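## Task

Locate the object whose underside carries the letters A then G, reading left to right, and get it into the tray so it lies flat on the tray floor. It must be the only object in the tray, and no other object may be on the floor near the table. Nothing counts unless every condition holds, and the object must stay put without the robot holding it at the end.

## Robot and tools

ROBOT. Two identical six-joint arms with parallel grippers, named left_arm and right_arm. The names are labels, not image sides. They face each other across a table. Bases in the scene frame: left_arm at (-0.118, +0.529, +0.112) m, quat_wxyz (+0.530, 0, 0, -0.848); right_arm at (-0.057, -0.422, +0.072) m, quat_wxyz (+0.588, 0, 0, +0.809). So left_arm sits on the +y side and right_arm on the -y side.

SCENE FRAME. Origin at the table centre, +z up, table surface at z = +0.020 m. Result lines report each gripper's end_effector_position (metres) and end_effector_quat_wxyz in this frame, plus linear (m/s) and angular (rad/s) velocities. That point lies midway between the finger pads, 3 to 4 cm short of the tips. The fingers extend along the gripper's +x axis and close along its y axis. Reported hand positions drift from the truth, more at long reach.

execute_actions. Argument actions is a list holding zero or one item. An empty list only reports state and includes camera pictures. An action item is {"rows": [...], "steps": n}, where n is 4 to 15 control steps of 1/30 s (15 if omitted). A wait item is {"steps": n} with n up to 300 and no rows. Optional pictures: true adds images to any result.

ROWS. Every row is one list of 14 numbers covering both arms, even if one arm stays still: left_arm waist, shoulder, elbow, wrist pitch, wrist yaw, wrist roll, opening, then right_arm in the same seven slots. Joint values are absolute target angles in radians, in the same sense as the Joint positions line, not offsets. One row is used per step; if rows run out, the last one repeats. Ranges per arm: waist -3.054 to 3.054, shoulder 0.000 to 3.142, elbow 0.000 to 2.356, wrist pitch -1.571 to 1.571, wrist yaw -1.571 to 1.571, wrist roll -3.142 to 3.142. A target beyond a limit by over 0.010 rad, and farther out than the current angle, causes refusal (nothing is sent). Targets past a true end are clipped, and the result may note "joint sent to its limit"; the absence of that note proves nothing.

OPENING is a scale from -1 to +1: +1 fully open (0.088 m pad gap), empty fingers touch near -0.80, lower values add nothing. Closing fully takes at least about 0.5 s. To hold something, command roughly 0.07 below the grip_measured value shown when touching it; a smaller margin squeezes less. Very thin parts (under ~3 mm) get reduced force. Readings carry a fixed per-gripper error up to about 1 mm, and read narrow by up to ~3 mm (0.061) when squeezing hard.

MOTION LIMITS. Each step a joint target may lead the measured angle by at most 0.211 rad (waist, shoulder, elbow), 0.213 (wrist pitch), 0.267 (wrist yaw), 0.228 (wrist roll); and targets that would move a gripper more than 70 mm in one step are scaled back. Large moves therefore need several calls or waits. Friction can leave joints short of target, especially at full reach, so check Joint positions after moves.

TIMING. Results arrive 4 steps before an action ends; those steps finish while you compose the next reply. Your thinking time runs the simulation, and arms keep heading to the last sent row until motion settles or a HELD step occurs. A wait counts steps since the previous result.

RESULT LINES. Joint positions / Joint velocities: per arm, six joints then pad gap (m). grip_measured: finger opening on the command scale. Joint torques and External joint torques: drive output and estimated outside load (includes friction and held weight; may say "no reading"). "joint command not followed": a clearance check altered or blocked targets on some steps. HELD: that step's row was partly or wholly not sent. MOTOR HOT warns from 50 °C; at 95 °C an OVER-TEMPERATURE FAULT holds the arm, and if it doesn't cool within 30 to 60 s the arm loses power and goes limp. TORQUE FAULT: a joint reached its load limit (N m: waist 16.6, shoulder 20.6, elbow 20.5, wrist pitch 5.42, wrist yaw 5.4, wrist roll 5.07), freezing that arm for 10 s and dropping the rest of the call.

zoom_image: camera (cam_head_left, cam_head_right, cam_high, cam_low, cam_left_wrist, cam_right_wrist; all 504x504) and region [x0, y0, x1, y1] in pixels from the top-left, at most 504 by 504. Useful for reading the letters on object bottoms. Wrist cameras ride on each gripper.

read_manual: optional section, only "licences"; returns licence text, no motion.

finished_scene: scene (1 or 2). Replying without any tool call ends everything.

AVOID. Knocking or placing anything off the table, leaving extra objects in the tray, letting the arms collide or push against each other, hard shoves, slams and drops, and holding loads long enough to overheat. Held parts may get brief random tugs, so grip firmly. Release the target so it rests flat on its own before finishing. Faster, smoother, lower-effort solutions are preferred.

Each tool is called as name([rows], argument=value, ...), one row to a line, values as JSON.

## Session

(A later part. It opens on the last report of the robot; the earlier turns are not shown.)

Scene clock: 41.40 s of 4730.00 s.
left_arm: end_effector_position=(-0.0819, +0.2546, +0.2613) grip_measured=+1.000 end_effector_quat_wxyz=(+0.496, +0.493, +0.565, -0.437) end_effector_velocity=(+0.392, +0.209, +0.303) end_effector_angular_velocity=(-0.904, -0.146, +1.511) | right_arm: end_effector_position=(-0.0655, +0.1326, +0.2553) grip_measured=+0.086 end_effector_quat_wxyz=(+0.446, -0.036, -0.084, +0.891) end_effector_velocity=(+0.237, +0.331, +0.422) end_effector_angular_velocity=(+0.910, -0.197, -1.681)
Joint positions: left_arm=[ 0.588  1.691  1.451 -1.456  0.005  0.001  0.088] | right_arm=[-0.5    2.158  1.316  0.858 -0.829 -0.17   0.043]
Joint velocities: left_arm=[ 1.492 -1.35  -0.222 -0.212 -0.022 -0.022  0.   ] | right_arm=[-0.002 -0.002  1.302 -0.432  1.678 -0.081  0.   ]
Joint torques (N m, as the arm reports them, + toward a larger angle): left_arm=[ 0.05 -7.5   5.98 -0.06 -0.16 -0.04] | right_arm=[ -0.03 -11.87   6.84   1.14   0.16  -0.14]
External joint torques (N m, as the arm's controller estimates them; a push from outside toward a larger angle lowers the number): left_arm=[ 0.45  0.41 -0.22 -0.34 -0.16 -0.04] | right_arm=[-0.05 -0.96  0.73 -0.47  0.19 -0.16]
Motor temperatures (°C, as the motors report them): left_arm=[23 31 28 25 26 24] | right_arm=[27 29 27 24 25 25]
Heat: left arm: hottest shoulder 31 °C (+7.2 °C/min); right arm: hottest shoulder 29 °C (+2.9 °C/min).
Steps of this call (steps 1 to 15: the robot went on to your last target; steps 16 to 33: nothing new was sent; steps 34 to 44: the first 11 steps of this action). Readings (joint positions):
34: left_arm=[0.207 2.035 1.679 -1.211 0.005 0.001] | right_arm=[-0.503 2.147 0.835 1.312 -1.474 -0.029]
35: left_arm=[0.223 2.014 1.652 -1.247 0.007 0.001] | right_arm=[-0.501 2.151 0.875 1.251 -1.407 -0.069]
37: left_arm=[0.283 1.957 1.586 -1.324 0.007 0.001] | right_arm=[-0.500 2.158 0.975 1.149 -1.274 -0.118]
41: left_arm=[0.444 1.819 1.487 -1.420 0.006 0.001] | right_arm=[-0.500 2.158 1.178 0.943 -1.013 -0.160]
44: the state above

execute_actions([
  {"rows": [[1.6, 1.4984, 1.4148, -1.4872, 0.0, 0.0, 1.0, -0.5, 2.16, 1.5, 0.8, 0.0, -0.18, -0.02]], "steps": 15},
], pictures=true)

Scene clock: 42.23 s of 4730.00 s.
left_arm: end_effector_position=(+0.0952, +0.3938, +0.3022) grip_measured=+1.000 end_effector_quat_wxyz=(+0.682, +0.195, +0.676, -0.199) end_effector_velocity=(+0.214, +0.341, -0.000) end_effector_angular_velocity=(+0.022, -0.006, +1.588) | right_arm: end_effector_position=(+0.0571, +0.1789, +0.3229) grip_measured=+0.086 end_effector_quat_wxyz=(+0.768, -0.024, -0.110, +0.631) end_effector_velocity=(+0.002, -0.001, -0.007) end_effector_angular_velocity=(-0.024, +0.015, -0.018)
Joint positions: left_arm=[ 1.461  1.501  1.425 -1.486  0.003  0.001  0.088] | right_arm=[-0.503  2.154  1.493  0.8   -0.005 -0.178  0.043]
Joint velocities: left_arm=[ 1.58  -0.002 -0.002 -0.007 -0.022 -0.007  0.   ] | right_arm=[ 0.002 -0.002 -0.007 -0.022  0.022  0.007 -0.   ]
Joint torques (N m, as the arm reports them, + toward a larger angle): left_arm=[-0.47 -4.71  5.97  0.38 -0.07 -0.05] | right_arm=[  0.21 -12.12   7.1    1.3    0.17  -0.09]
External joint torques (N m, as the arm's controller estimates them; a push from outside toward a larger angle lowers the number): left_arm=[ 0.28  1.17 -0.03 -0.1  -0.16 -0.06] | right_arm=[ 0.15 -1.13  0.37 -0.42  0.17 -0.11]
Motor temperatures (°C, as the motors report them): left_arm=[23 31 28 25 26 24] | right_arm=[27 30 27 25 25 25]
Heat: left arm: hottest shoulder 31 °C (+7.1 °C/min); right arm: hottest shoulder 30 °C (+4.3 °C/min).
Steps of this call (steps 1 to 4: the last 4 steps of your previous action; steps 5 to 14: the robot went on to your last target; steps 15 to 25: the first 11 steps of this action). Readings (joint positions):
15: left_arm=[0.908 1.501 1.425 -1.486 0.007 0.001] | right_arm=[-0.503 2.154 1.493 0.800 -0.028 -0.177]
16: left_arm=[0.953 1.501 1.425 -1.486 0.012 0.001] | right_arm=[-0.503 2.154 1.493 0.800 -0.022 -0.177]
18: left_arm=[1.069 1.501 1.425 -1.486 0.005 0.001] | right_arm=[-0.503 2.154 1.493 0.800 -0.013 -0.178]
22: left_arm=[1.295 1.501 1.425 -1.486 0.004 0.001] | right_arm=[-0.503 2.154 1.493 0.800 -0.007 -0.178]
25: the state above

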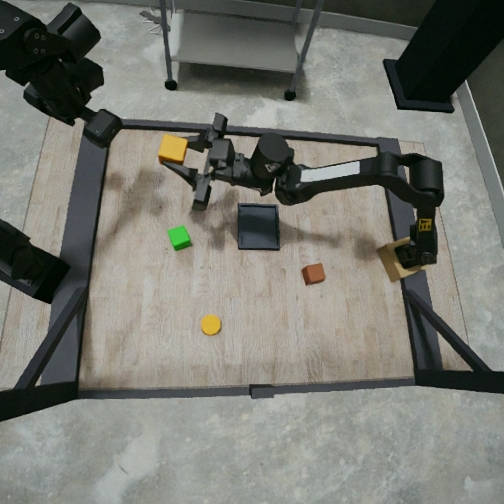

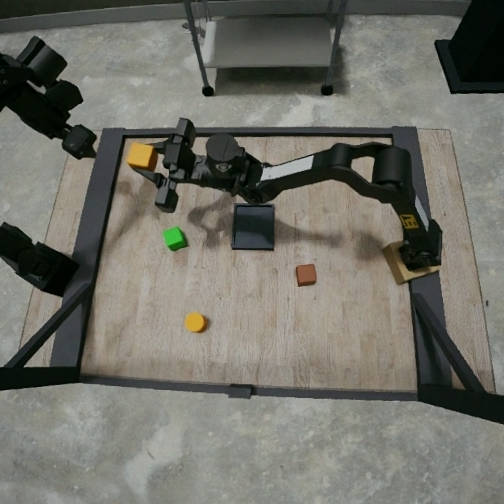

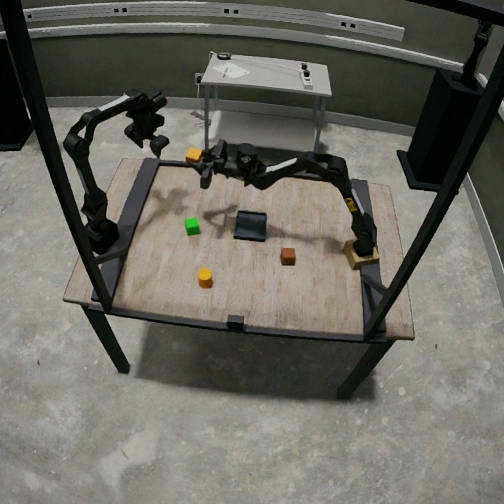

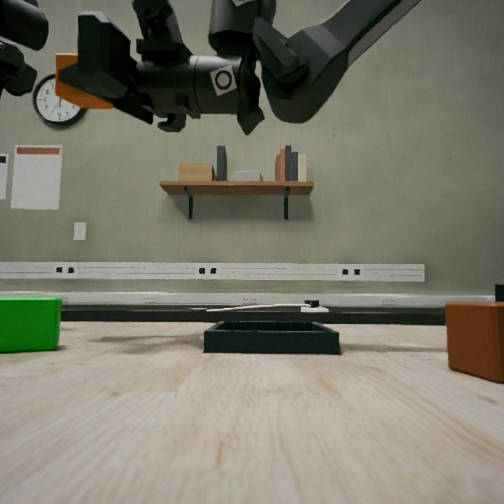

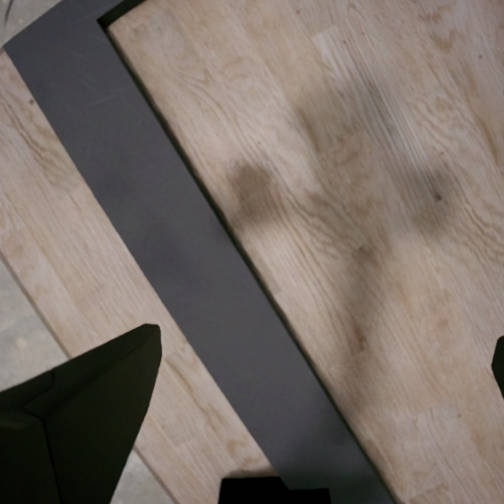

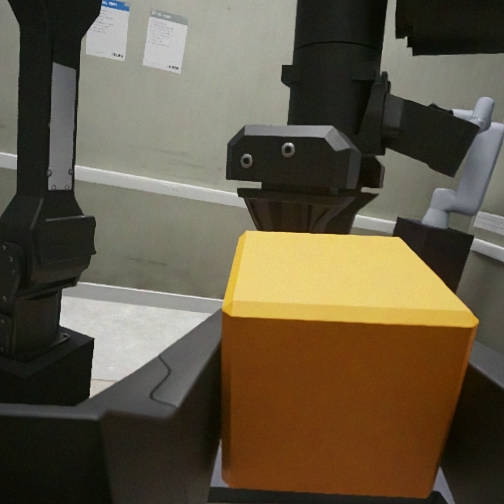

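No collision. Now bring the right arm to a top-down hover over the tray.

execute_actions([
  {"rows": [[1.6, 1.4984, 1.4148, -1.4872, 0.0, 0.0, 1.0, -0.494, 2.2159, 2.1022, -1.4571, 0.0, -0.18, -0.02]], "steps": 15},
])

Scene clock: 44.97 s of 4730.00 s.
left_arm: end_effector_position=(+0.1118, +0.4245, +0.3022) grip_measured=+1.000 end_effector_quat_wxyz=(+0.694, +0.151, +0.687, -0.151) end_effector_velocity=(-0.002, -0.001, +0.000) end_effector_angular_velocity=(-0.004, +0.010, +0.005) | right_arm: end_effector_position=(+0.0601, +0.2144, +0.4028) grip_measured=+0.086 end_effector_quat_wxyz=(+0.765, -0.066, -0.059, +0.638) end_effector_velocity=(-0.008, -0.035, +0.244) end_effector_angular_velocity=(-0.282, +0.045, +0.019)
Joint positions: left_arm=[ 1.596  1.501  1.425 -1.486 -0.003  0.001  0.088] | right_arm=[-0.497  2.209  2.024  0.191 -0.004 -0.178  0.043]
Joint velocities: left_arm=[-0.002  0.002  0.002 -0.007  0.007 -0.007  0.   ] | right_arm=[-0.002 -0.095  1.062 -1.443 -0.022 -0.007 -0.   ]
Joint torques (N m, as the arm reports them, + toward a larger angle): left_arm=[ 0.44 -4.73  5.92  0.35  0.11 -0.04] | right_arm=[  0.22 -12.43   5.59   0.7    0.14  -0.09]
External joint torques (N m, as the arm's controller estimates them; a push from outside toward a larger angle lowers the number): left_arm=[ 0.44  0.76 -0.15 -0.27  0.11 -0.04] | right_arm=[ 0.12 -2.05 -0.25 -0.64  0.15 -0.11]
Motor temperatures (°C, as the motors report them): left_arm=[23 31 28 25 26 24] | right_arm=[27 30 27 25 25 25]
Heat: left arm: hottest shoulder 31 °C (+6.7 °C/min); right arm: hottest shoulder 30 °C (+4.0 °C/min).
Steps of this call (steps 1 to 4: the last 4 steps of your previous action; steps 5 to 30: the robot went on to your last target; steps 31 to 71: nothing new was sent; steps 72 to 82: the first 11 steps of this action). Readings (joint positions):
72: left_arm=[1.596 1.501 1.425 -1.486 -0.003 0.001] | right_arm=[-0.503 2.159 1.517 0.764 -0.005 -0.178]
73: left_arm=[1.596 1.501 1.425 -1.486 -0.003 0.001] | right_arm=[-0.502 2.173 1.572 0.696 -0.004 -0.178]
75: left_arm=[1.596 1.501 1.425 -1.486 -0.003 0.001] | right_arm=[-0.500 2.197 1.675 0.581 -0.004 -0.178]
79: left_arm=[1.596 1.501 1.425 -1.486 -0.003 0.001] | right_arm=[-0.497 2.209 1.881 0.353 -0.004 -0.178]
82: the state above

execute_actions(actions=[])

Scene clock: 45.63 s of 4730.00 s.
left_arm: end_effector_position=(+0.1118, +0.4245, +0.3022) grip_measured=+1.000 end_effector_quat_wxyz=(+0.694, +0.151, +0.687, -0.151) end_effector_velocity=(-0.002, +0.000, -0.000) end_effector_angular_velocity=(+0.010, +0.004, +0.000) | right_arm: end_effector_position=(+0.0401, +0.1059, +0.2335) grip_measured=+0.086 end_effector_quat_wxyz=(+0.635, -0.375, +0.332, +0.588) end_effector_velocity=(-0.054, -0.306, -0.181) end_effector_angular_velocity=(-1.623, +0.290, +0.000)
Joint positions: left_arm=[ 1.596  1.501  1.425 -1.486 -0.003  0.001  0.088] | right_arm=[-0.497  2.206  2.101 -0.936 -0.004 -0.178  0.043]
Joint velocities: left_arm=[-0.007 -0.002 -0.002 -0.007 -0.007 -0.007  0.   ] | right_arm=[-0.002 -0.002 -0.002 -1.648  0.007 -0.007 -0.   ]
Joint torques (N m, as the arm reports them, + toward a larger angle): left_arm=[ 0.42 -4.73  5.96  0.36  0.1  -0.04] | right_arm=[  0.18 -11.95   6.39   0.77   0.12  -0.1 ]
External joint torques (N m, as the arm's controller estimates them; a push from outside toward a larger angle lowers the number): left_arm=[ 0.42  0.79 -0.09 -0.24  0.12 -0.04] | right_arm=[ 0.12 -0.61 -0.27 -0.41  0.14 -0.11]
Motor temperatures (°C, as the motors report them): left_arm=[23 31 28 25 26 24] | right_arm=[27 31 27 25 25 25]
Heat: left arm: hottest shoulder 31 °C (+6.6 °C/min); right arm: hottest shoulder 31 °C (+5.3 °C/min).
Kept back: nothing.
Steps of this call (steps 1 to 4: the last 4 steps of your previous action; steps 5 to 20: the robot went on to your last target). Readings (joint positions):
1: left_arm=[1.596 1.501 1.425 -1.486 -0.003 0.001] | right_arm=[-0.497 2.204 2.054 0.139 -0.004 -0.178]
2: left_arm=[1.596 1.501 1.425 -1.486 -0.003 0.001] | right_arm=[-0.497 2.199 2.075 0.085 -0.004 -0.178]
4: left_arm=[1.596 1.501 1.425 -1.486 -0.003 0.001] | right_arm=[-0.497 2.194 2.097 -0.024 -0.004 -0.178]
8: left_arm=[1.596 1.501 1.425 -1.486 -0.003 0.001] | right_arm=[-0.497 2.199 2.101 -0.255 -0.004 -0.178]
20: the state above

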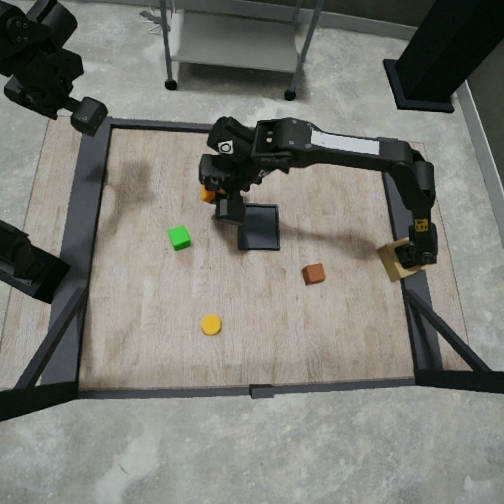

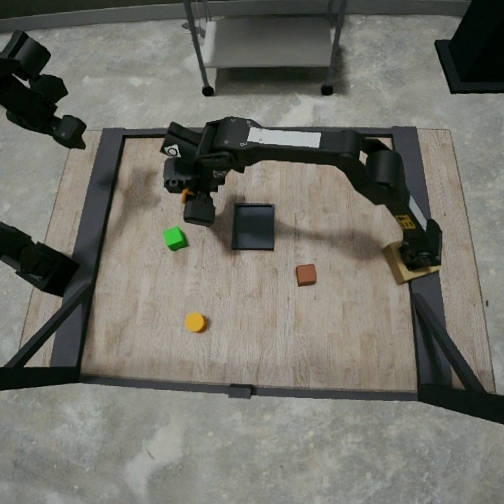

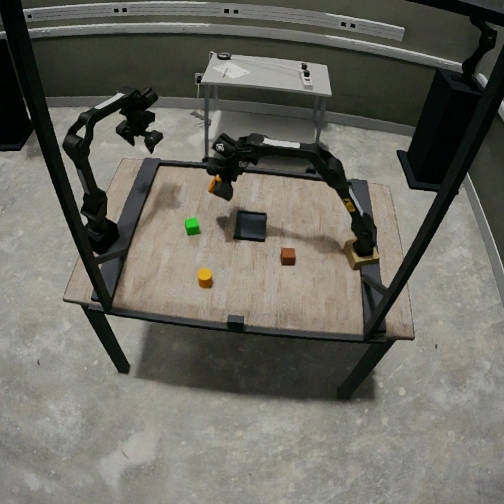

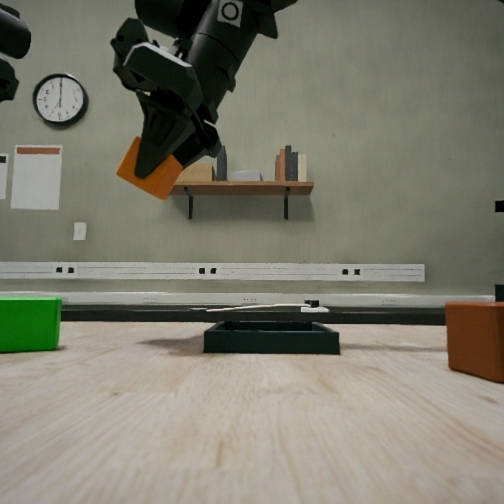

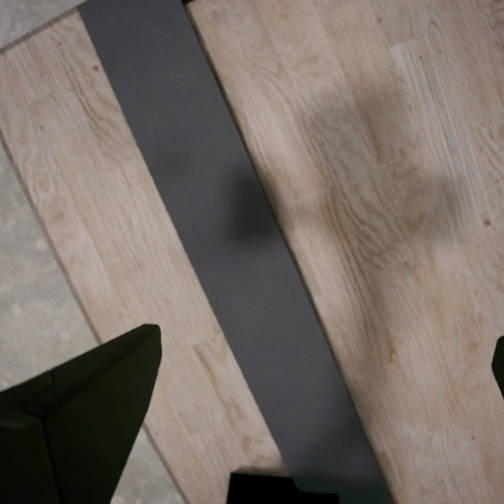

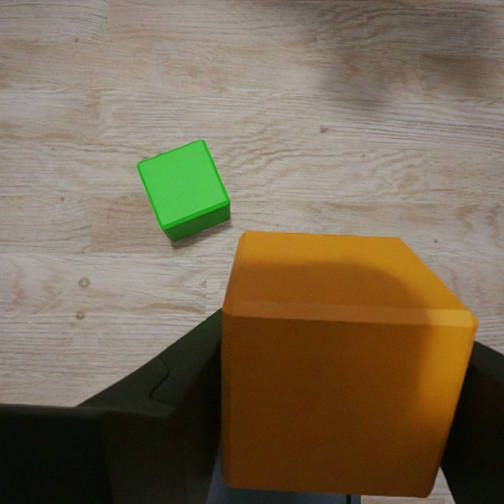

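execute_actions([
  {"rows": [[1.6, 1.4984, 1.4148, -1.4872, 0, 0, 1.0, -0.494, 2.2159, 2.1022, -1.4571, 0.0, -0.18, -0.02]], "steps": 15},
])

execute_actions(actions=[])

Scene clock: 46.13 s of 4730.00 s.
left_arm: end_effector_position=(+0.1118, +0.4245, +0.3022) grip_measured=+1.000 end_effector_quat_wxyz=(+0.694, +0.151, +0.687, -0.151) end_effector_velocity=(-0.004, -0.000, -0.001) end_effector_angular_velocity=(-0.002, +0.014, -0.010) | right_arm: end_effector_position=(+0.0208, +0.0014, +0.2037) grip_measured=+0.086 end_effector_quat_wxyz=(+0.506, -0.494, +0.497, +0.503) end_effector_velocity=(-0.004, -0.021, +0.002) end_effector_angular_velocity=(-0.088, +0.023, +0.005)
Joint positions: left_arm=[ 1.596  1.501  1.425 -1.486 -0.003  0.001  0.088] | right_arm=[-0.497  2.206  2.101 -1.448 -0.004 -0.178  0.043]
Joint velocities: left_arm=[-0.002 -0.002 -0.007 -0.007  0.007  0.007  0.   ] | right_arm=[-0.002 -0.007 -0.002 -0.095 -0.007 -0.007 -0.   ]
Joint torques (N m, as the arm reports them, + toward a larger angle): left_arm=[ 0.41 -4.79  5.95  0.35  0.12 -0.04] | right_arm=[  0.2  -11.2    5.64   0.03   0.11  -0.12]
External joint torques (N m, as the arm's controller estimates them; a push from outside toward a larger angle lowers the number): left_arm=[ 0.44  0.72 -0.11 -0.25  0.12 -0.04] | right_arm=[ 0.2  -0.74 -0.2  -0.35  0.13 -0.12]
Motor temperatures (°C, as the motors report them): left_arm=[23 31 28 25 26 24] | right_arm=[27 31 27 25 25 25]
Heat: left arm: hottest shoulder 31 °C (+6.5 °C/min); right arm: hottest shoulder 31 °C (+5.2 °C/min).
Steps of this call (steps 1 to 4: the robot went on to your last target; steps 5 to 15: the first 11 steps of this action). Readings (joint positions):
5: left_arm=[1.596 1.501 1.425 -1.486 -0.003 0.001] | right_arm=[-0.497 2.206 2.101 -1.219 -0.004 -0.178]
6: left_arm=[1.596 1.501 1.425 -1.486 -0.003 0.001] | right_arm=[-0.497 2.206 2.101 -1.276 -0.004 -0.178]
8: left_arm=[1.596 1.501 1.425 -1.486 -0.003 0.001] | right_arm=[-0.497 2.206 2.101 -1.371 -0.004 -0.178]
12: left_arm=[1.596 1.501 1.425 -1.486 -0.003 0.001] | right_arm=[-0.497 2.206 2.101 -1.434 -0.004 -0.178]
15: the state above

Scene clock: 46.27 s of 4730.00 s.
left_arm: end_effector_position=(+0.1118, +0.4245, +0.3022) grip_measured=+1.000 end_effector_quat_wxyz=(+0.694, +0.151, +0.687, -0.151) end_effector_velocity=(-0.002, +0.001, -0.000) end_effector_angular_velocity=(+0.009, +0.004, +0.020) | right_arm: end_effector_position=(+0.0205, +0.0001, +0.2037) grip_measured=+0.086 end_effector_quat_wxyz=(+0.504, -0.495, +0.498, +0.502) end_effector_velocity=(-0.002, -0.008, +0.000) end_effector_angular_velocity=(-0.035, +0.014, +0.005)
Joint positions: left_arm=[ 1.596  1.501  1.425 -1.486 -0.003  0.001  0.088] | right_arm=[-0.497  2.206  2.101 -1.454 -0.004 -0.178  0.043]
Joint velocities: left_arm=[-0.002 -0.002 -0.002 -0.007 -0.007 -0.022  0.   ] | right_arm=[-0.002 -0.002 -0.002 -0.037 -0.007 -0.007 -0.   ]
Joint torques (N m, as the arm reports them, + toward a larger angle): left_arm=[ 0.48 -4.72  5.98  0.35  0.12 -0.05] | right_arm=[  0.18 -11.28   5.63   0.04   0.11  -0.12]
External joint torques (N m, as the arm's controller estimates them; a push from outside toward a larger angle lowers the number): left_arm=[ 0.47  0.79 -0.09 -0.27  0.14 -0.05] | right_arm=[ 0.18 -0.95 -0.14 -0.33  0.13 -0.12]
Motor temperatures (°C, as the motors report them): left_arm=[23 31 28 25 26 24] | right_arm=[27 31 27 25 25 25]
Heat: left arm: hottest shoulder 31 °C (+6.5 °C/min); right arm: hottest shoulder 31 °C (+5.2 °C/min).
Kept back: nothing.
Steps of this call (steps 1 to 4: the last 4 steps of your previous action). Readings (joint positions):
1: left_arm=[1.596 1.501 1.425 -1.486 -0.003 0.001] | right_arm=[-0.497 2.206 2.101 -1.450 -0.004 -0.178]
2: left_arm=[1.596 1.501 1.425 -1.486 -0.003 0.001] | right_arm=[-0.497 2.206 2.101 -1.452 -0.004 -0.178]
4: the state above

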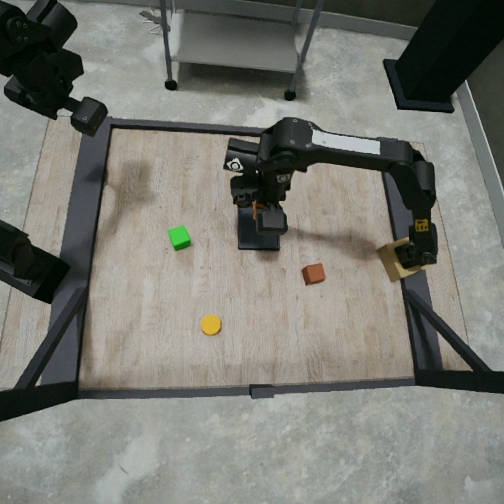

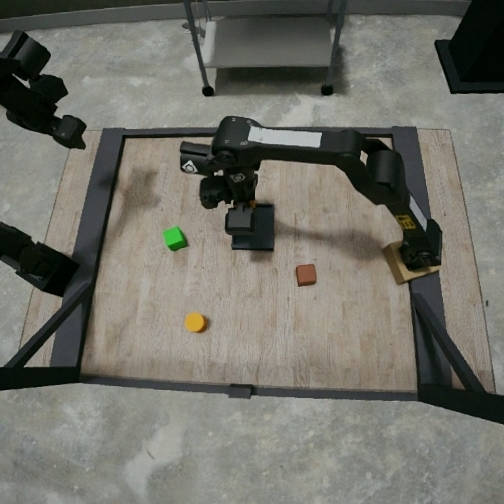

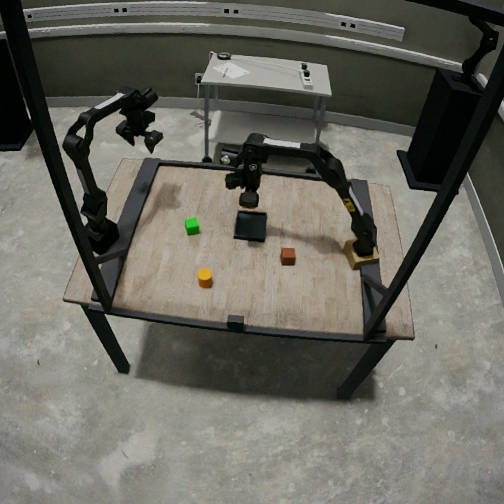

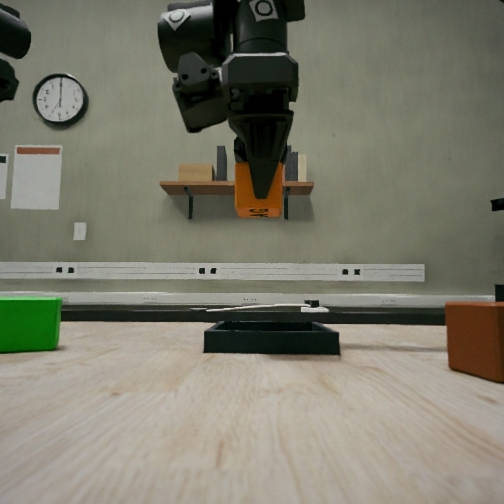

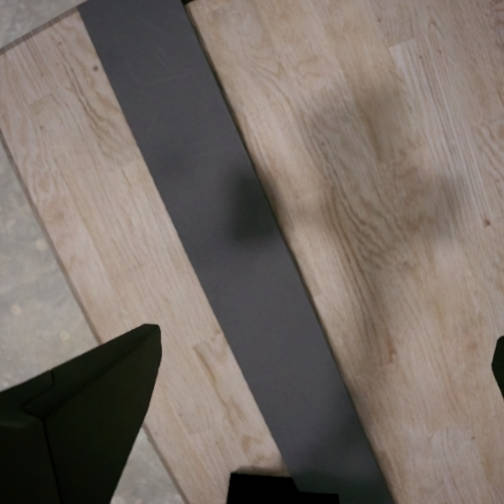

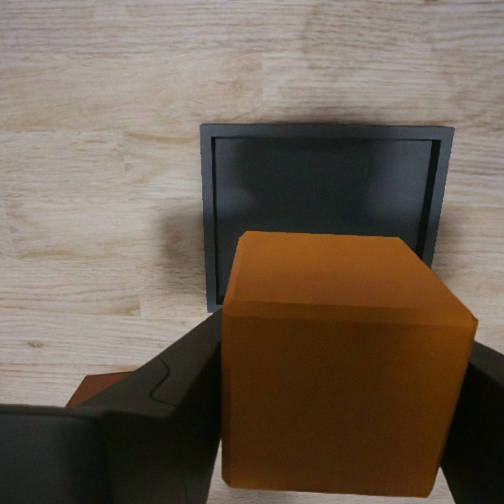

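execute_actions([
  {"rows": [[1.6, 1.4984, 1.4148, -1.4872, 0, 0, 1.0, -0.553, 2.178, 1.750, -1.146, 0.0, -0.242, -0.02]], "steps": 15},
])

execute_actions([
  {"steps": 12},
], pictures=true)

Scene clock: 47.37 s of 4730.00 s.
left_arm: end_effector_position=(+0.1118, +0.4245, +0.3022) grip_measured=+1.000 end_effector_quat_wxyz=(+0.694, +0.151, +0.687, -0.151) end_effector_velocity=(-0.002, -0.001, +0.001) end_effector_angular_velocity=(-0.006, +0.005, +0.005) | right_arm: end_effector_position=(+0.0433, -0.0165, +0.1268) grip_measured=+0.086 end_effector_quat_wxyz=(+0.497, -0.500, +0.505, +0.497) end_effector_velocity=(-0.001, +0.021, +0.000) end_effector_angular_velocity=(+0.094, -0.016, +0.019)
Joint positions: left_arm=[ 1.596  1.501  1.425 -1.486 -0.003  0.001  0.088] | right_arm=[-0.557  2.186  1.762 -1.158 -0.002 -0.238  0.043]
Joint velocities: left_arm=[-0.002 -0.002  0.002 -0.007  0.007 -0.007  0.   ] | right_arm=[ 0.012 -0.002 -0.002  0.095 -0.007 -0.007 -0.   ]
Joint torques (N m, as the arm reports them, + toward a larger angle): left_arm=[ 0.41 -4.76  5.97  0.35  0.1  -0.05] | right_arm=[  0.28 -12.91   4.7    0.3    0.05  -0.13]
External joint torques (N m, as the arm's controller estimates them; a push from outside toward a larger angle lowers the number): left_arm=[ 0.42  0.77 -0.11 -0.26  0.1  -0.05] | right_arm=[ 0.37 -1.99 -1.32 -0.16  0.07 -0.13]
Motor temperatures (°C, as the motors report them): left_arm=[23 31 28 25 26 24] | right_arm=[27 31 27 25 25 25]
Heat: left arm: hottest shoulder 31 °C (+6.3 °C/min); right arm: hottest shoulder 31 °C (+5.1 °C/min).
Steps of this call (steps 1 to 15: the robot went on to your last target; steps 16 to 22: nothing new was sent; steps 23 to 33: the first 11 steps of this action). Readings (joint positions):
23: left_arm=[1.596 1.501 1.425 -1.486 -0.003 0.001] | right_arm=[-0.498 2.202 2.074 -1.421 -0.004 -0.189]
24: left_arm=[1.596 1.501 1.425 -1.486 -0.003 0.001] | right_arm=[-0.504 2.185 2.023 -1.355 -0.004 -0.205]
26: left_arm=[1.596 1.501 1.425 -1.486 -0.003 0.001] | right_arm=[-0.524 2.173 1.923 -1.251 -0.004 -0.222]
30: left_arm=[1.596 1.501 1.425 -1.486 -0.003 0.001] | right_arm=[-0.555 2.184 1.784 -1.179 -0.002 -0.235]
33: the state above

Scene clock: 47.77 s of 4730.00 s.
left_arm: end_effector_position=(+0.1118, +0.4245, +0.3022) grip_measured=+1.000 end_effector_quat_wxyz=(+0.694, +0.151, +0.687, -0.151) end_effector_velocity=(-0.002, +0.003, -0.001) end_effector_angular_velocity=(+0.012, +0.008, +0.010) | right_arm: end_effector_position=(+0.0432, -0.0149, +0.1263) grip_measured=+0.086 end_effector_quat_wxyz=(+0.499, -0.499, +0.502, +0.500) end_effector_velocity=(+0.000, +0.001, -0.002) end_effector_angular_velocity=(+0.004, +0.007, +0.005)
Joint positions: left_arm=[ 1.596  1.501  1.425 -1.486 -0.003  0.001  0.088] | right_arm=[-0.556  2.185  1.758 -1.147 -0.002 -0.24   0.043]
Joint velocities: left_arm=[ 0.002 -0.002 -0.007 -0.007 -0.007 -0.007  0.   ] | right_arm=[-0.002  0.002 -0.002  0.007 -0.007 -0.007  0.   ]
Joint torques (N m, as the arm reports them, + toward a larger angle): left_arm=[ 0.43 -4.77  5.91  0.35  0.11 -0.05] | right_arm=[  0.19 -12.81   4.63   0.17   0.05  -0.13]
External joint torques (N m, as the arm's controller estimates them; a push from outside toward a larger angle lowers the number): left_arm=[ 0.42  0.74 -0.15 -0.25  0.12 -0.05] | right_arm=[ 0.2  -2.79 -1.04 -0.17  0.07 -0.13]
Motor temperatures (°C, as the motors report them): left_arm=[23 31 28 25 26 24] | right_arm=[27 31 27 25 25 25]
Heat: left arm: hottest shoulder 31 °C (+6.3 °C/min); right arm: hottest shoulder 31 °C (+5.0 °C/min).
Kept back: nothing.
Steps of this call (steps 1 to 4: the last 4 steps of your previous action; steps 5 to 12: the robot went on to your last target). Readings (joint positions):
1: left_arm=[1.596 1.501 1.425 -1.486 -0.003 0.001] | right_arm=[-0.556 2.185 1.762 -1.153 -0.002 -0.239]
2: left_arm=[1.596 1.501 1.425 -1.486 -0.003 0.001] | right_arm=[-0.556 2.185 1.762 -1.150 -0.002 -0.239]
4: left_arm=[1.596 1.501 1.425 -1.486 -0.003 0.001] | right_arm=[-0.556 2.185 1.761 -1.149 -0.002 -0.239]
8: left_arm=[1.596 1.501 1.425 -1.486 -0.003 0.001] | right_arm=[-0.556 2.185 1.758 -1.148 -0.002 -0.239]
12: the state above

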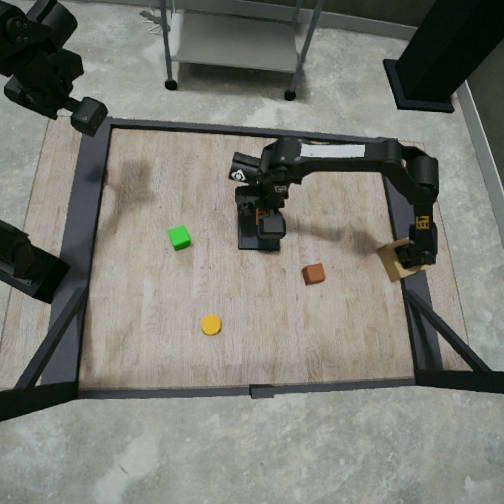

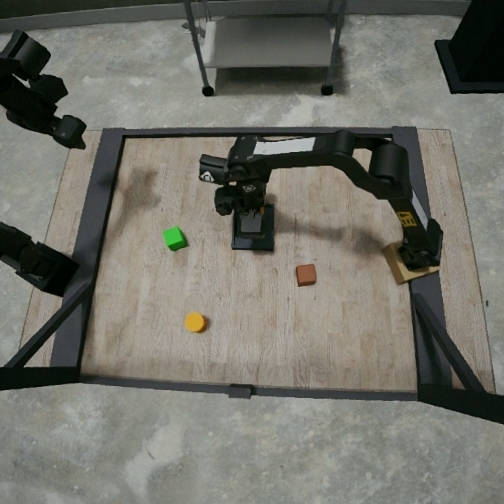

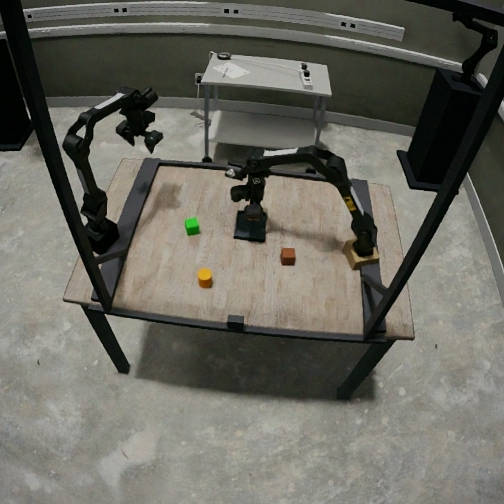

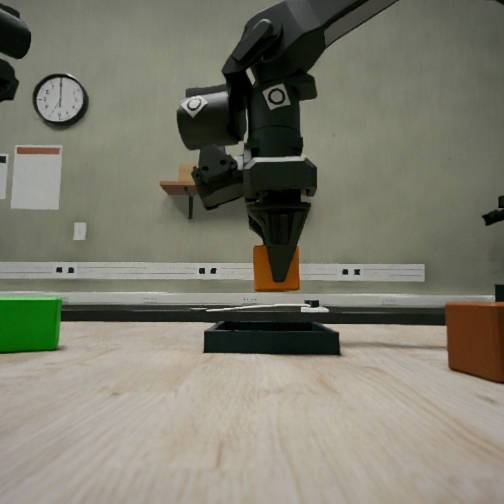

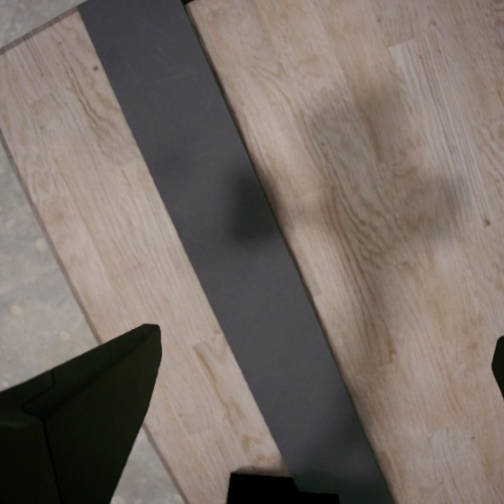

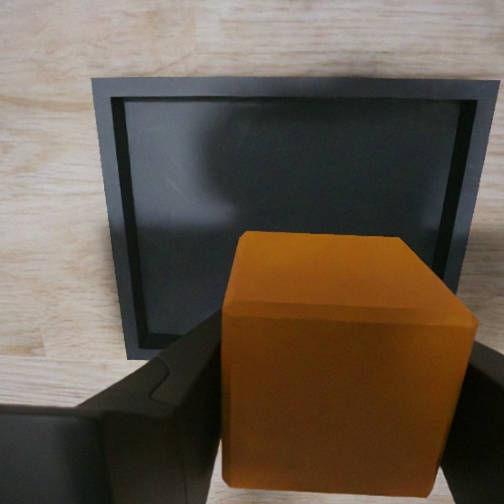

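execute_actions([
  {"rows": [[1.6, 1.4984, 1.4148, -1.4872, 0, 0, 1.0, -0.555, 2.191, 1.738, -1.122, 0.0, -0.24, -0.02], [1.6, 1.4984, 1.4148, -1.4872, 0, 0, 1.0, -0.554, 2.197, 1.718, -1.097, 0.0, -0.239, -0.02], [1.6, 1.4984, 1.4148, -1.4872, 0, 0, 1.0, -0.553, 2.202, 1.698, -1.072, 0.0, -0.239, -0.02], [1.6, 1.4984, 1.4148, -1.4872, 0, 0, 1.0, -0.552, 2.208, 1.678, -1.047, 0.0, -0.238, -0.02], [1.6, 1.4984, 1.4148, -1.4872, 0, 0, 1.0, -0.551, 2.213, 1.658, -1.022, 0.0, -0.238, -0.02], [1.6, 1.4984, 1.4148, -1.4872, 0, 0, 1.0, -0.550, 2.219, 1.638, -0.997, 0.0, -0.237, -0.02], [1.6, 1.4984, 1.4148, -1.4872, 0, 0, 1.0, -0.548, 2.224, 1.618, -0.972, 0.0, -0.237, -0.02], [1.6, 1.4984, 1.4148, -1.4872, 0, 0, 1.0, -0.547, 2.230, 1.597, -0.946, 0.0, -0.236, -0.02]], "steps": 15},
])

execute_actions([
  {"steps": 10},
])

Scene clock: 49.00 s of 4730.00 s.
left_arm: end_effector_position=(+0.1118, +0.4245, +0.3022) grip_measured=+1.000 end_effector_quat_wxyz=(+0.694, +0.151, +0.687, -0.151) end_effector_velocity=(-0.005, +0.003, -0.000) end_effector_angular_velocity=(+0.016, +0.017, -0.010) | right_arm: end_effector_position=(+0.0406, -0.0174, +0.0816) grip_measured=+0.086 end_effector_quat_wxyz=(+0.501, -0.498, +0.498, +0.502) end_effector_velocity=(-0.026, -0.055, -0.128) end_effector_angular_velocity=(-0.249, +0.083, +0.029)
Joint positions: left_arm=[ 1.596  1.501  1.425 -1.486 -0.003  0.001  0.088] | right_arm=[-0.551  2.213  1.62  -0.972 -0.002 -0.239  0.043]
Joint velocities: left_arm=[-0.002 -0.002 -0.002 -0.022 -0.007  0.007  0.   ] | right_arm=[ 0.022  0.164 -0.266  0.168 -0.022 -0.007 -0.   ]
Joint torques (N m, as the arm reports them, + toward a larger angle): left_arm=[ 0.41 -4.72  5.94  0.35  0.12 -0.04] | right_arm=[  0.12 -11.28   5.01   0.3    0.06   0.13]
External joint torques (N m, as the arm's controller estimates them; a push from outside toward a larger angle lowers the number): left_arm=[ 0.42  0.82 -0.13 -0.25  0.13 -0.05] | right_arm=[ 0.19 -0.04 -1.16 -0.16  0.09  0.13]
Motor temperatures (°C, as the motors report them): left_arm=[23 31 28 25 26 24] | right_arm=[27 31 27 25 25 25]
Heat: left arm: hottest shoulder 31 °C (+6.1 °C/min); right arm: hottest shoulder 31 °C (+4.9 °C/min).
Steps of this call (steps 1 to 26: the robot went on to your last target; steps 27 to 37: the first 11 steps of this action). Readings (joint positions):
27: left_arm=[1.596 1.501 1.425 -1.486 -0.003 0.001] | right_arm=[-0.556 2.185 1.756 -1.144 -0.002 -0.240]
28: left_arm=[1.596 1.501 1.425 -1.486 -0.003 0.001] | right_arm=[-0.556 2.185 1.751 -1.133 -0.002 -0.240]
30: left_arm=[1.596 1.501 1.425 -1.486 -0.003 0.001] | right_arm=[-0.556 2.185 1.730 -1.097 -0.002 -0.240]
34: left_arm=[1.596 1.501 1.425 -1.486 -0.003 0.001] | right_arm=[-0.554 2.195 1.661 -1.012 -0.002 -0.240]
37: the state above

Scene clock: 49.33 s of 4730.00 s.
left_arm: end_effector_position=(+0.1118, +0.4245, +0.3022) grip_measured=+1.000 end_effector_quat_wxyz=(+0.694, +0.151, +0.687, -0.151) end_effector_velocity=(-0.002, +0.001, -0.000) end_effector_angular_velocity=(+0.010, +0.004, +0.005) | right_arm: end_effector_position=(+0.0405, -0.0152, +0.0782) grip_measured=+0.086 end_effector_quat_wxyz=(+0.505, -0.497, +0.494, +0.505) end_effector_velocity=(-0.002, -0.006, -0.003) end_effector_angular_velocity=(-0.020, +0.012, +0.020)
Joint positions: left_arm=[ 1.596  1.501  1.425 -1.486 -0.003  0.001  0.088] | right_arm=[-0.549  2.215  1.611 -0.947 -0.001 -0.238  0.043]
Joint velocities: left_arm=[-0.002 -0.002 -0.002 -0.007 -0.007 -0.007  0.   ] | right_arm=[-0.002 -0.002 -0.017 -0.007 -0.007 -0.022 -0.   ]
Joint torques (N m, as the arm reports them, + toward a larger angle): left_arm=[ 0.41 -4.77  5.89  0.35  0.11 -0.04] | right_arm=[ 0.12 -9.99  3.94  0.17  0.03  0.08]
External joint torques (N m, as the arm's controller estimates them; a push from outside toward a larger angle lowers the number): left_arm=[ 0.4   0.75 -0.15 -0.24  0.13 -0.04] | right_arm=[ 0.1   0.   -1.52 -0.19  0.06  0.08]
Motor temperatures (°C, as the motors report them): left_arm=[23 31 28 25 26 24] | right_arm=[27 31 27 25 25 25]
Heat: left arm: hottest shoulder 31 °C (+6.1 °C/min); right arm: hottest shoulder 31 °C (+4.9 °C/min).
Kept back: nothing.
Steps of this call (steps 1 to 4: the last 4 steps of your previous action; steps 5 to 10: the robot went on to your last target). Readings (joint positions):
1: left_arm=[1.596 1.501 1.425 -1.486 -0.003 0.001] | right_arm=[-0.550 2.215 1.615 -0.966 -0.001 -0.239]
2: left_arm=[1.596 1.501 1.425 -1.486 -0.003 0.001] | right_arm=[-0.550 2.215 1.614 -0.959 -0.001 -0.239]
4: left_arm=[1.596 1.501 1.425 -1.486 -0.003 0.001] | right_arm=[-0.549 2.215 1.613 -0.951 -0.001 -0.239]
8: left_arm=[1.596 1.501 1.425 -1.486 -0.003 0.001] | right_arm=[-0.549 2.215 1.611 -0.948 -0.001 -0.238]
10: the state above

execute_actions([
  {"rows": [[1.6, 1.4984, 1.4148, -1.4872, 0, 0, 1.0, -0.547, 2.222, 1.605, -0.946, 0.0, -0.236, 0.45]], "steps": 12},
], pictures=true)

Scene clock: 49.77 s of 4730.00 s.
left_arm: end_effector_position=(+0.1118, +0.4245, +0.3022) grip_measured=+1.000 end_effector_quat_wxyz=(+0.694, +0.151, +0.687, -0.151) end_effector_velocity=(-0.002, +0.001, -0.000) end_effector_angular_velocity=(+0.010, +0.004, +0.005) | right_arm: end_effector_position=(+0.0405, -0.0154, +0.0781) grip_measured=+0.415 end_effector_quat_wxyz=(+0.505, -0.497, +0.494, +0.504) end_effector_velocity=(+0.000, +0.002, +0.002) end_effector_angular_velocity=(+0.014, +0.004, -0.010)
Joint positions: left_arm=[ 1.596  1.501  1.425 -1.486 -0.003  0.001  0.088] | right_arm=[-0.549  2.215  1.61  -0.947 -0.001 -0.238  0.059]
Joint velocities: left_arm=[-0.002 -0.002 -0.002 -0.007 -0.007 -0.007  0.   ] | right_arm=[-0.002 -0.007 -0.002  0.007 -0.007  0.007  0.016]
Joint torques (N m, as the arm reports them, + toward a larger angle): left_arm=[ 0.45 -4.73  5.94  0.35  0.11 -0.04] | right_arm=[  0.17 -11.03   4.71   0.18   0.02   0.06]
External joint torques (N m, as the arm's controller estimates them; a push from outside toward a larger angle lowers the number): left_arm=[ 0.45  0.84 -0.13 -0.24  0.12 -0.05] | right_arm=[ 0.16 -0.86 -0.83 -0.2   0.05  0.06]
Motor temperatures (°C, as the motors report them): left_arm=[23 31 28 25 26 24] | right_arm=[27 31 27 25 25 25]
Heat: left arm: hottest shoulder 31 °C (+6.0 °C/min); right arm: hottest shoulder 31 °C (+4.8 °C/min).
Steps of this call (steps 1 to 5: the robot went on to your last target; steps 6 to 13: the first 8 steps of this action). Readings (joint positions):
6: left_arm=[1.596 1.501 1.425 -1.486 -0.003 0.001] | right_arm=[-0.549 2.215 1.610 -0.947 -0.001 -0.238]
7: left_arm=[1.596 1.501 1.425 -1.486 -0.003 0.001] | right_arm=[-0.549 2.215 1.610 -0.947 -0.001 -0.238]
9: left_arm=[1.596 1.501 1.425 -1.486 -0.003 0.001] | right_arm=[-0.549 2.215 1.610 -0.947 -0.001 -0.238]
13: the state above

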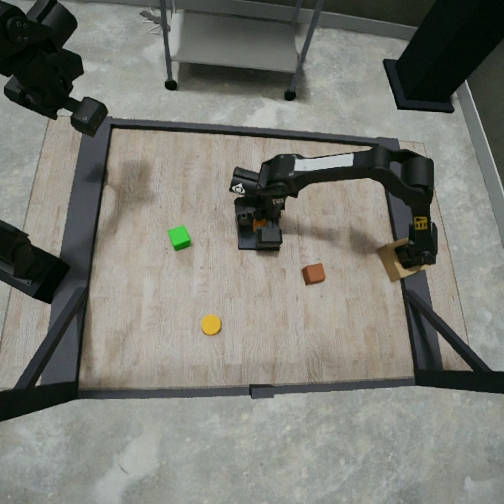

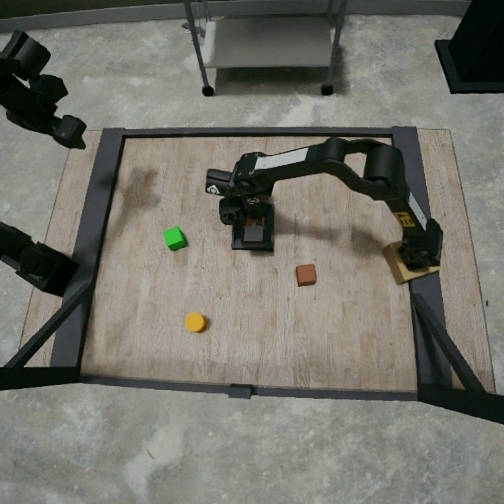

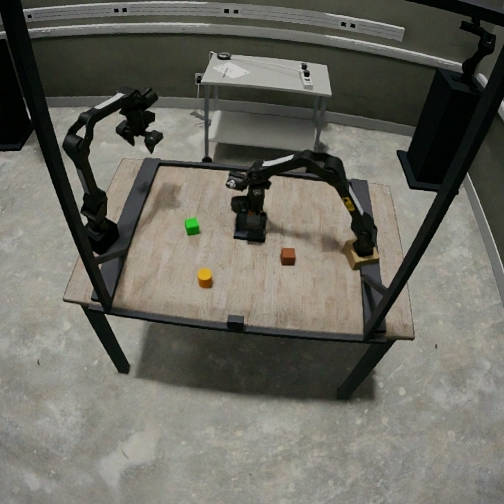

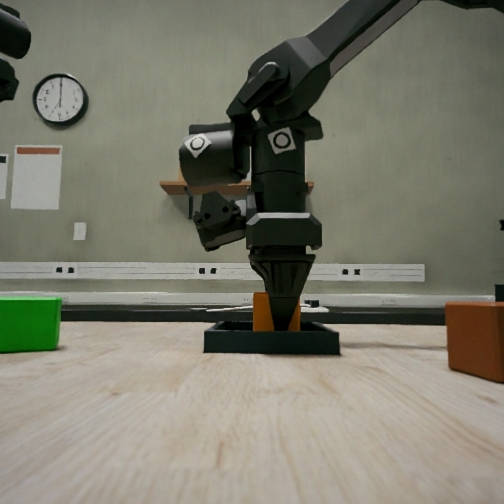

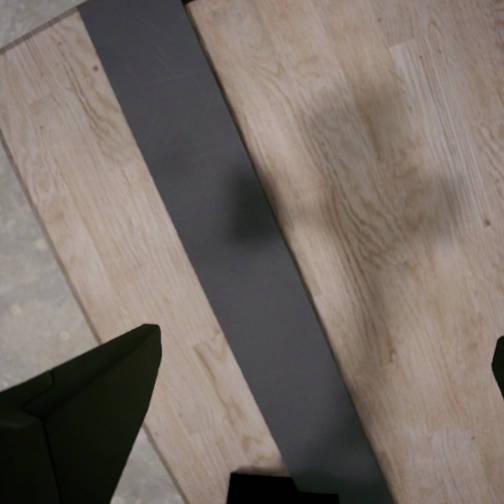

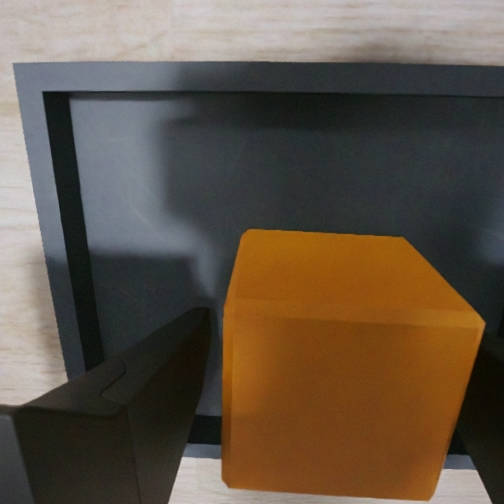

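execute_actions([
  {"rows": [[1.6, 1.4984, 1.4148, -1.4872, 0, 0, 1.0, -0.549, 2.210, 1.640, -0.990, 0.0, -0.238, 0.45], [1.6, 1.4984, 1.4148, -1.4872, 0, 0, 1.0, -0.550, 2.200, 1.680, -1.040, 0.0, -0.238, 0.45], [1.6, 1.4984, 1.4148, -1.4872, 0, 0, 1.0, -0.551, 2.190, 1.720, -1.090, 0.0, -0.238, 0.45], [1.6, 1.4984, 1.4148, -1.4872, 0, 0, 1.0, -0.552, 2.180, 1.765, -1.150, 0.0, -0.238, 0.45]], "steps": 12},
])

Scene clock: 50.30 s of 4730.00 s.
left_arm: end_effector_position=(+0.1118, +0.4245, +0.3022) grip_measured=+1.000 end_effector_quat_wxyz=(+0.694, +0.151, +0.687, -0.151) end_effector_velocity=(-0.001, +0.002, -0.000) end_effector_angular_velocity=(+0.010, +0.004, +0.010) | right_arm: end_effector_position=(+0.0409, -0.0136, +0.1177) grip_measured=+0.447 end_effector_quat_wxyz=(+0.498, -0.501, +0.501, +0.500) end_effector_velocity=(+0.009, +0.037, +0.172) end_effector_angular_velocity=(+0.257, -0.069, +0.010)
Joint positions: left_arm=[ 1.596  1.501  1.425 -1.486 -0.003  0.001  0.088] | right_arm=[-0.549  2.195  1.741 -1.12  -0.001 -0.238  0.061]
Joint velocities: left_arm=[ 0.002 -0.002 -0.002 -0.007 -0.007 -0.007  0.   ] | right_arm=[ 0.002 -0.232  0.32  -0.286  0.007 -0.007 -0.   ]
Joint torques (N m, as the arm reports them, + toward a larger angle): left_arm=[ 0.42 -4.72  5.98  0.34  0.11 -0.04] | right_arm=[ -0.19 -11.84   5.07  -0.11   0.02  -0.01]
External joint torques (N m, as the arm's controller estimates them; a push from outside toward a larger angle lowers the number): left_arm=[ 0.39  0.82 -0.07 -0.25  0.13 -0.04] | right_arm=[-0.25 -2.96  0.18 -0.3   0.05 -0.01]
Motor temperatures (°C, as the motors report them): left_arm=[23 31 28 25 26 24] | right_arm=[27 32 27 25 25 25]
Heat: left arm: hottest shoulder 31 °C (+6.0 °C/min); right arm: hottest shoulder 32 °C (+6.0 °C/min).
Steps of this call (steps 1 to 4: the last 4 steps of your previous action; steps 5 to 8: the robot went on to your last target; steps 9 to 16: the first 8 steps of this action). Readings (joint positions):
9: left_arm=[1.596 1.501 1.425 -1.486 -0.003 0.001] | right_arm=[-0.549 2.215 1.612 -0.951 -0.001 -0.238]
10: left_arm=[1.596 1.501 1.425 -1.486 -0.003 0.001] | right_arm=[-0.549 2.215 1.622 -0.973 -0.001 -0.238]
12: left_arm=[1.596 1.501 1.425 -1.486 -0.003 0.001] | right_arm=[-0.549 2.215 1.663 -1.042 -0.001 -0.238]
16: the state above


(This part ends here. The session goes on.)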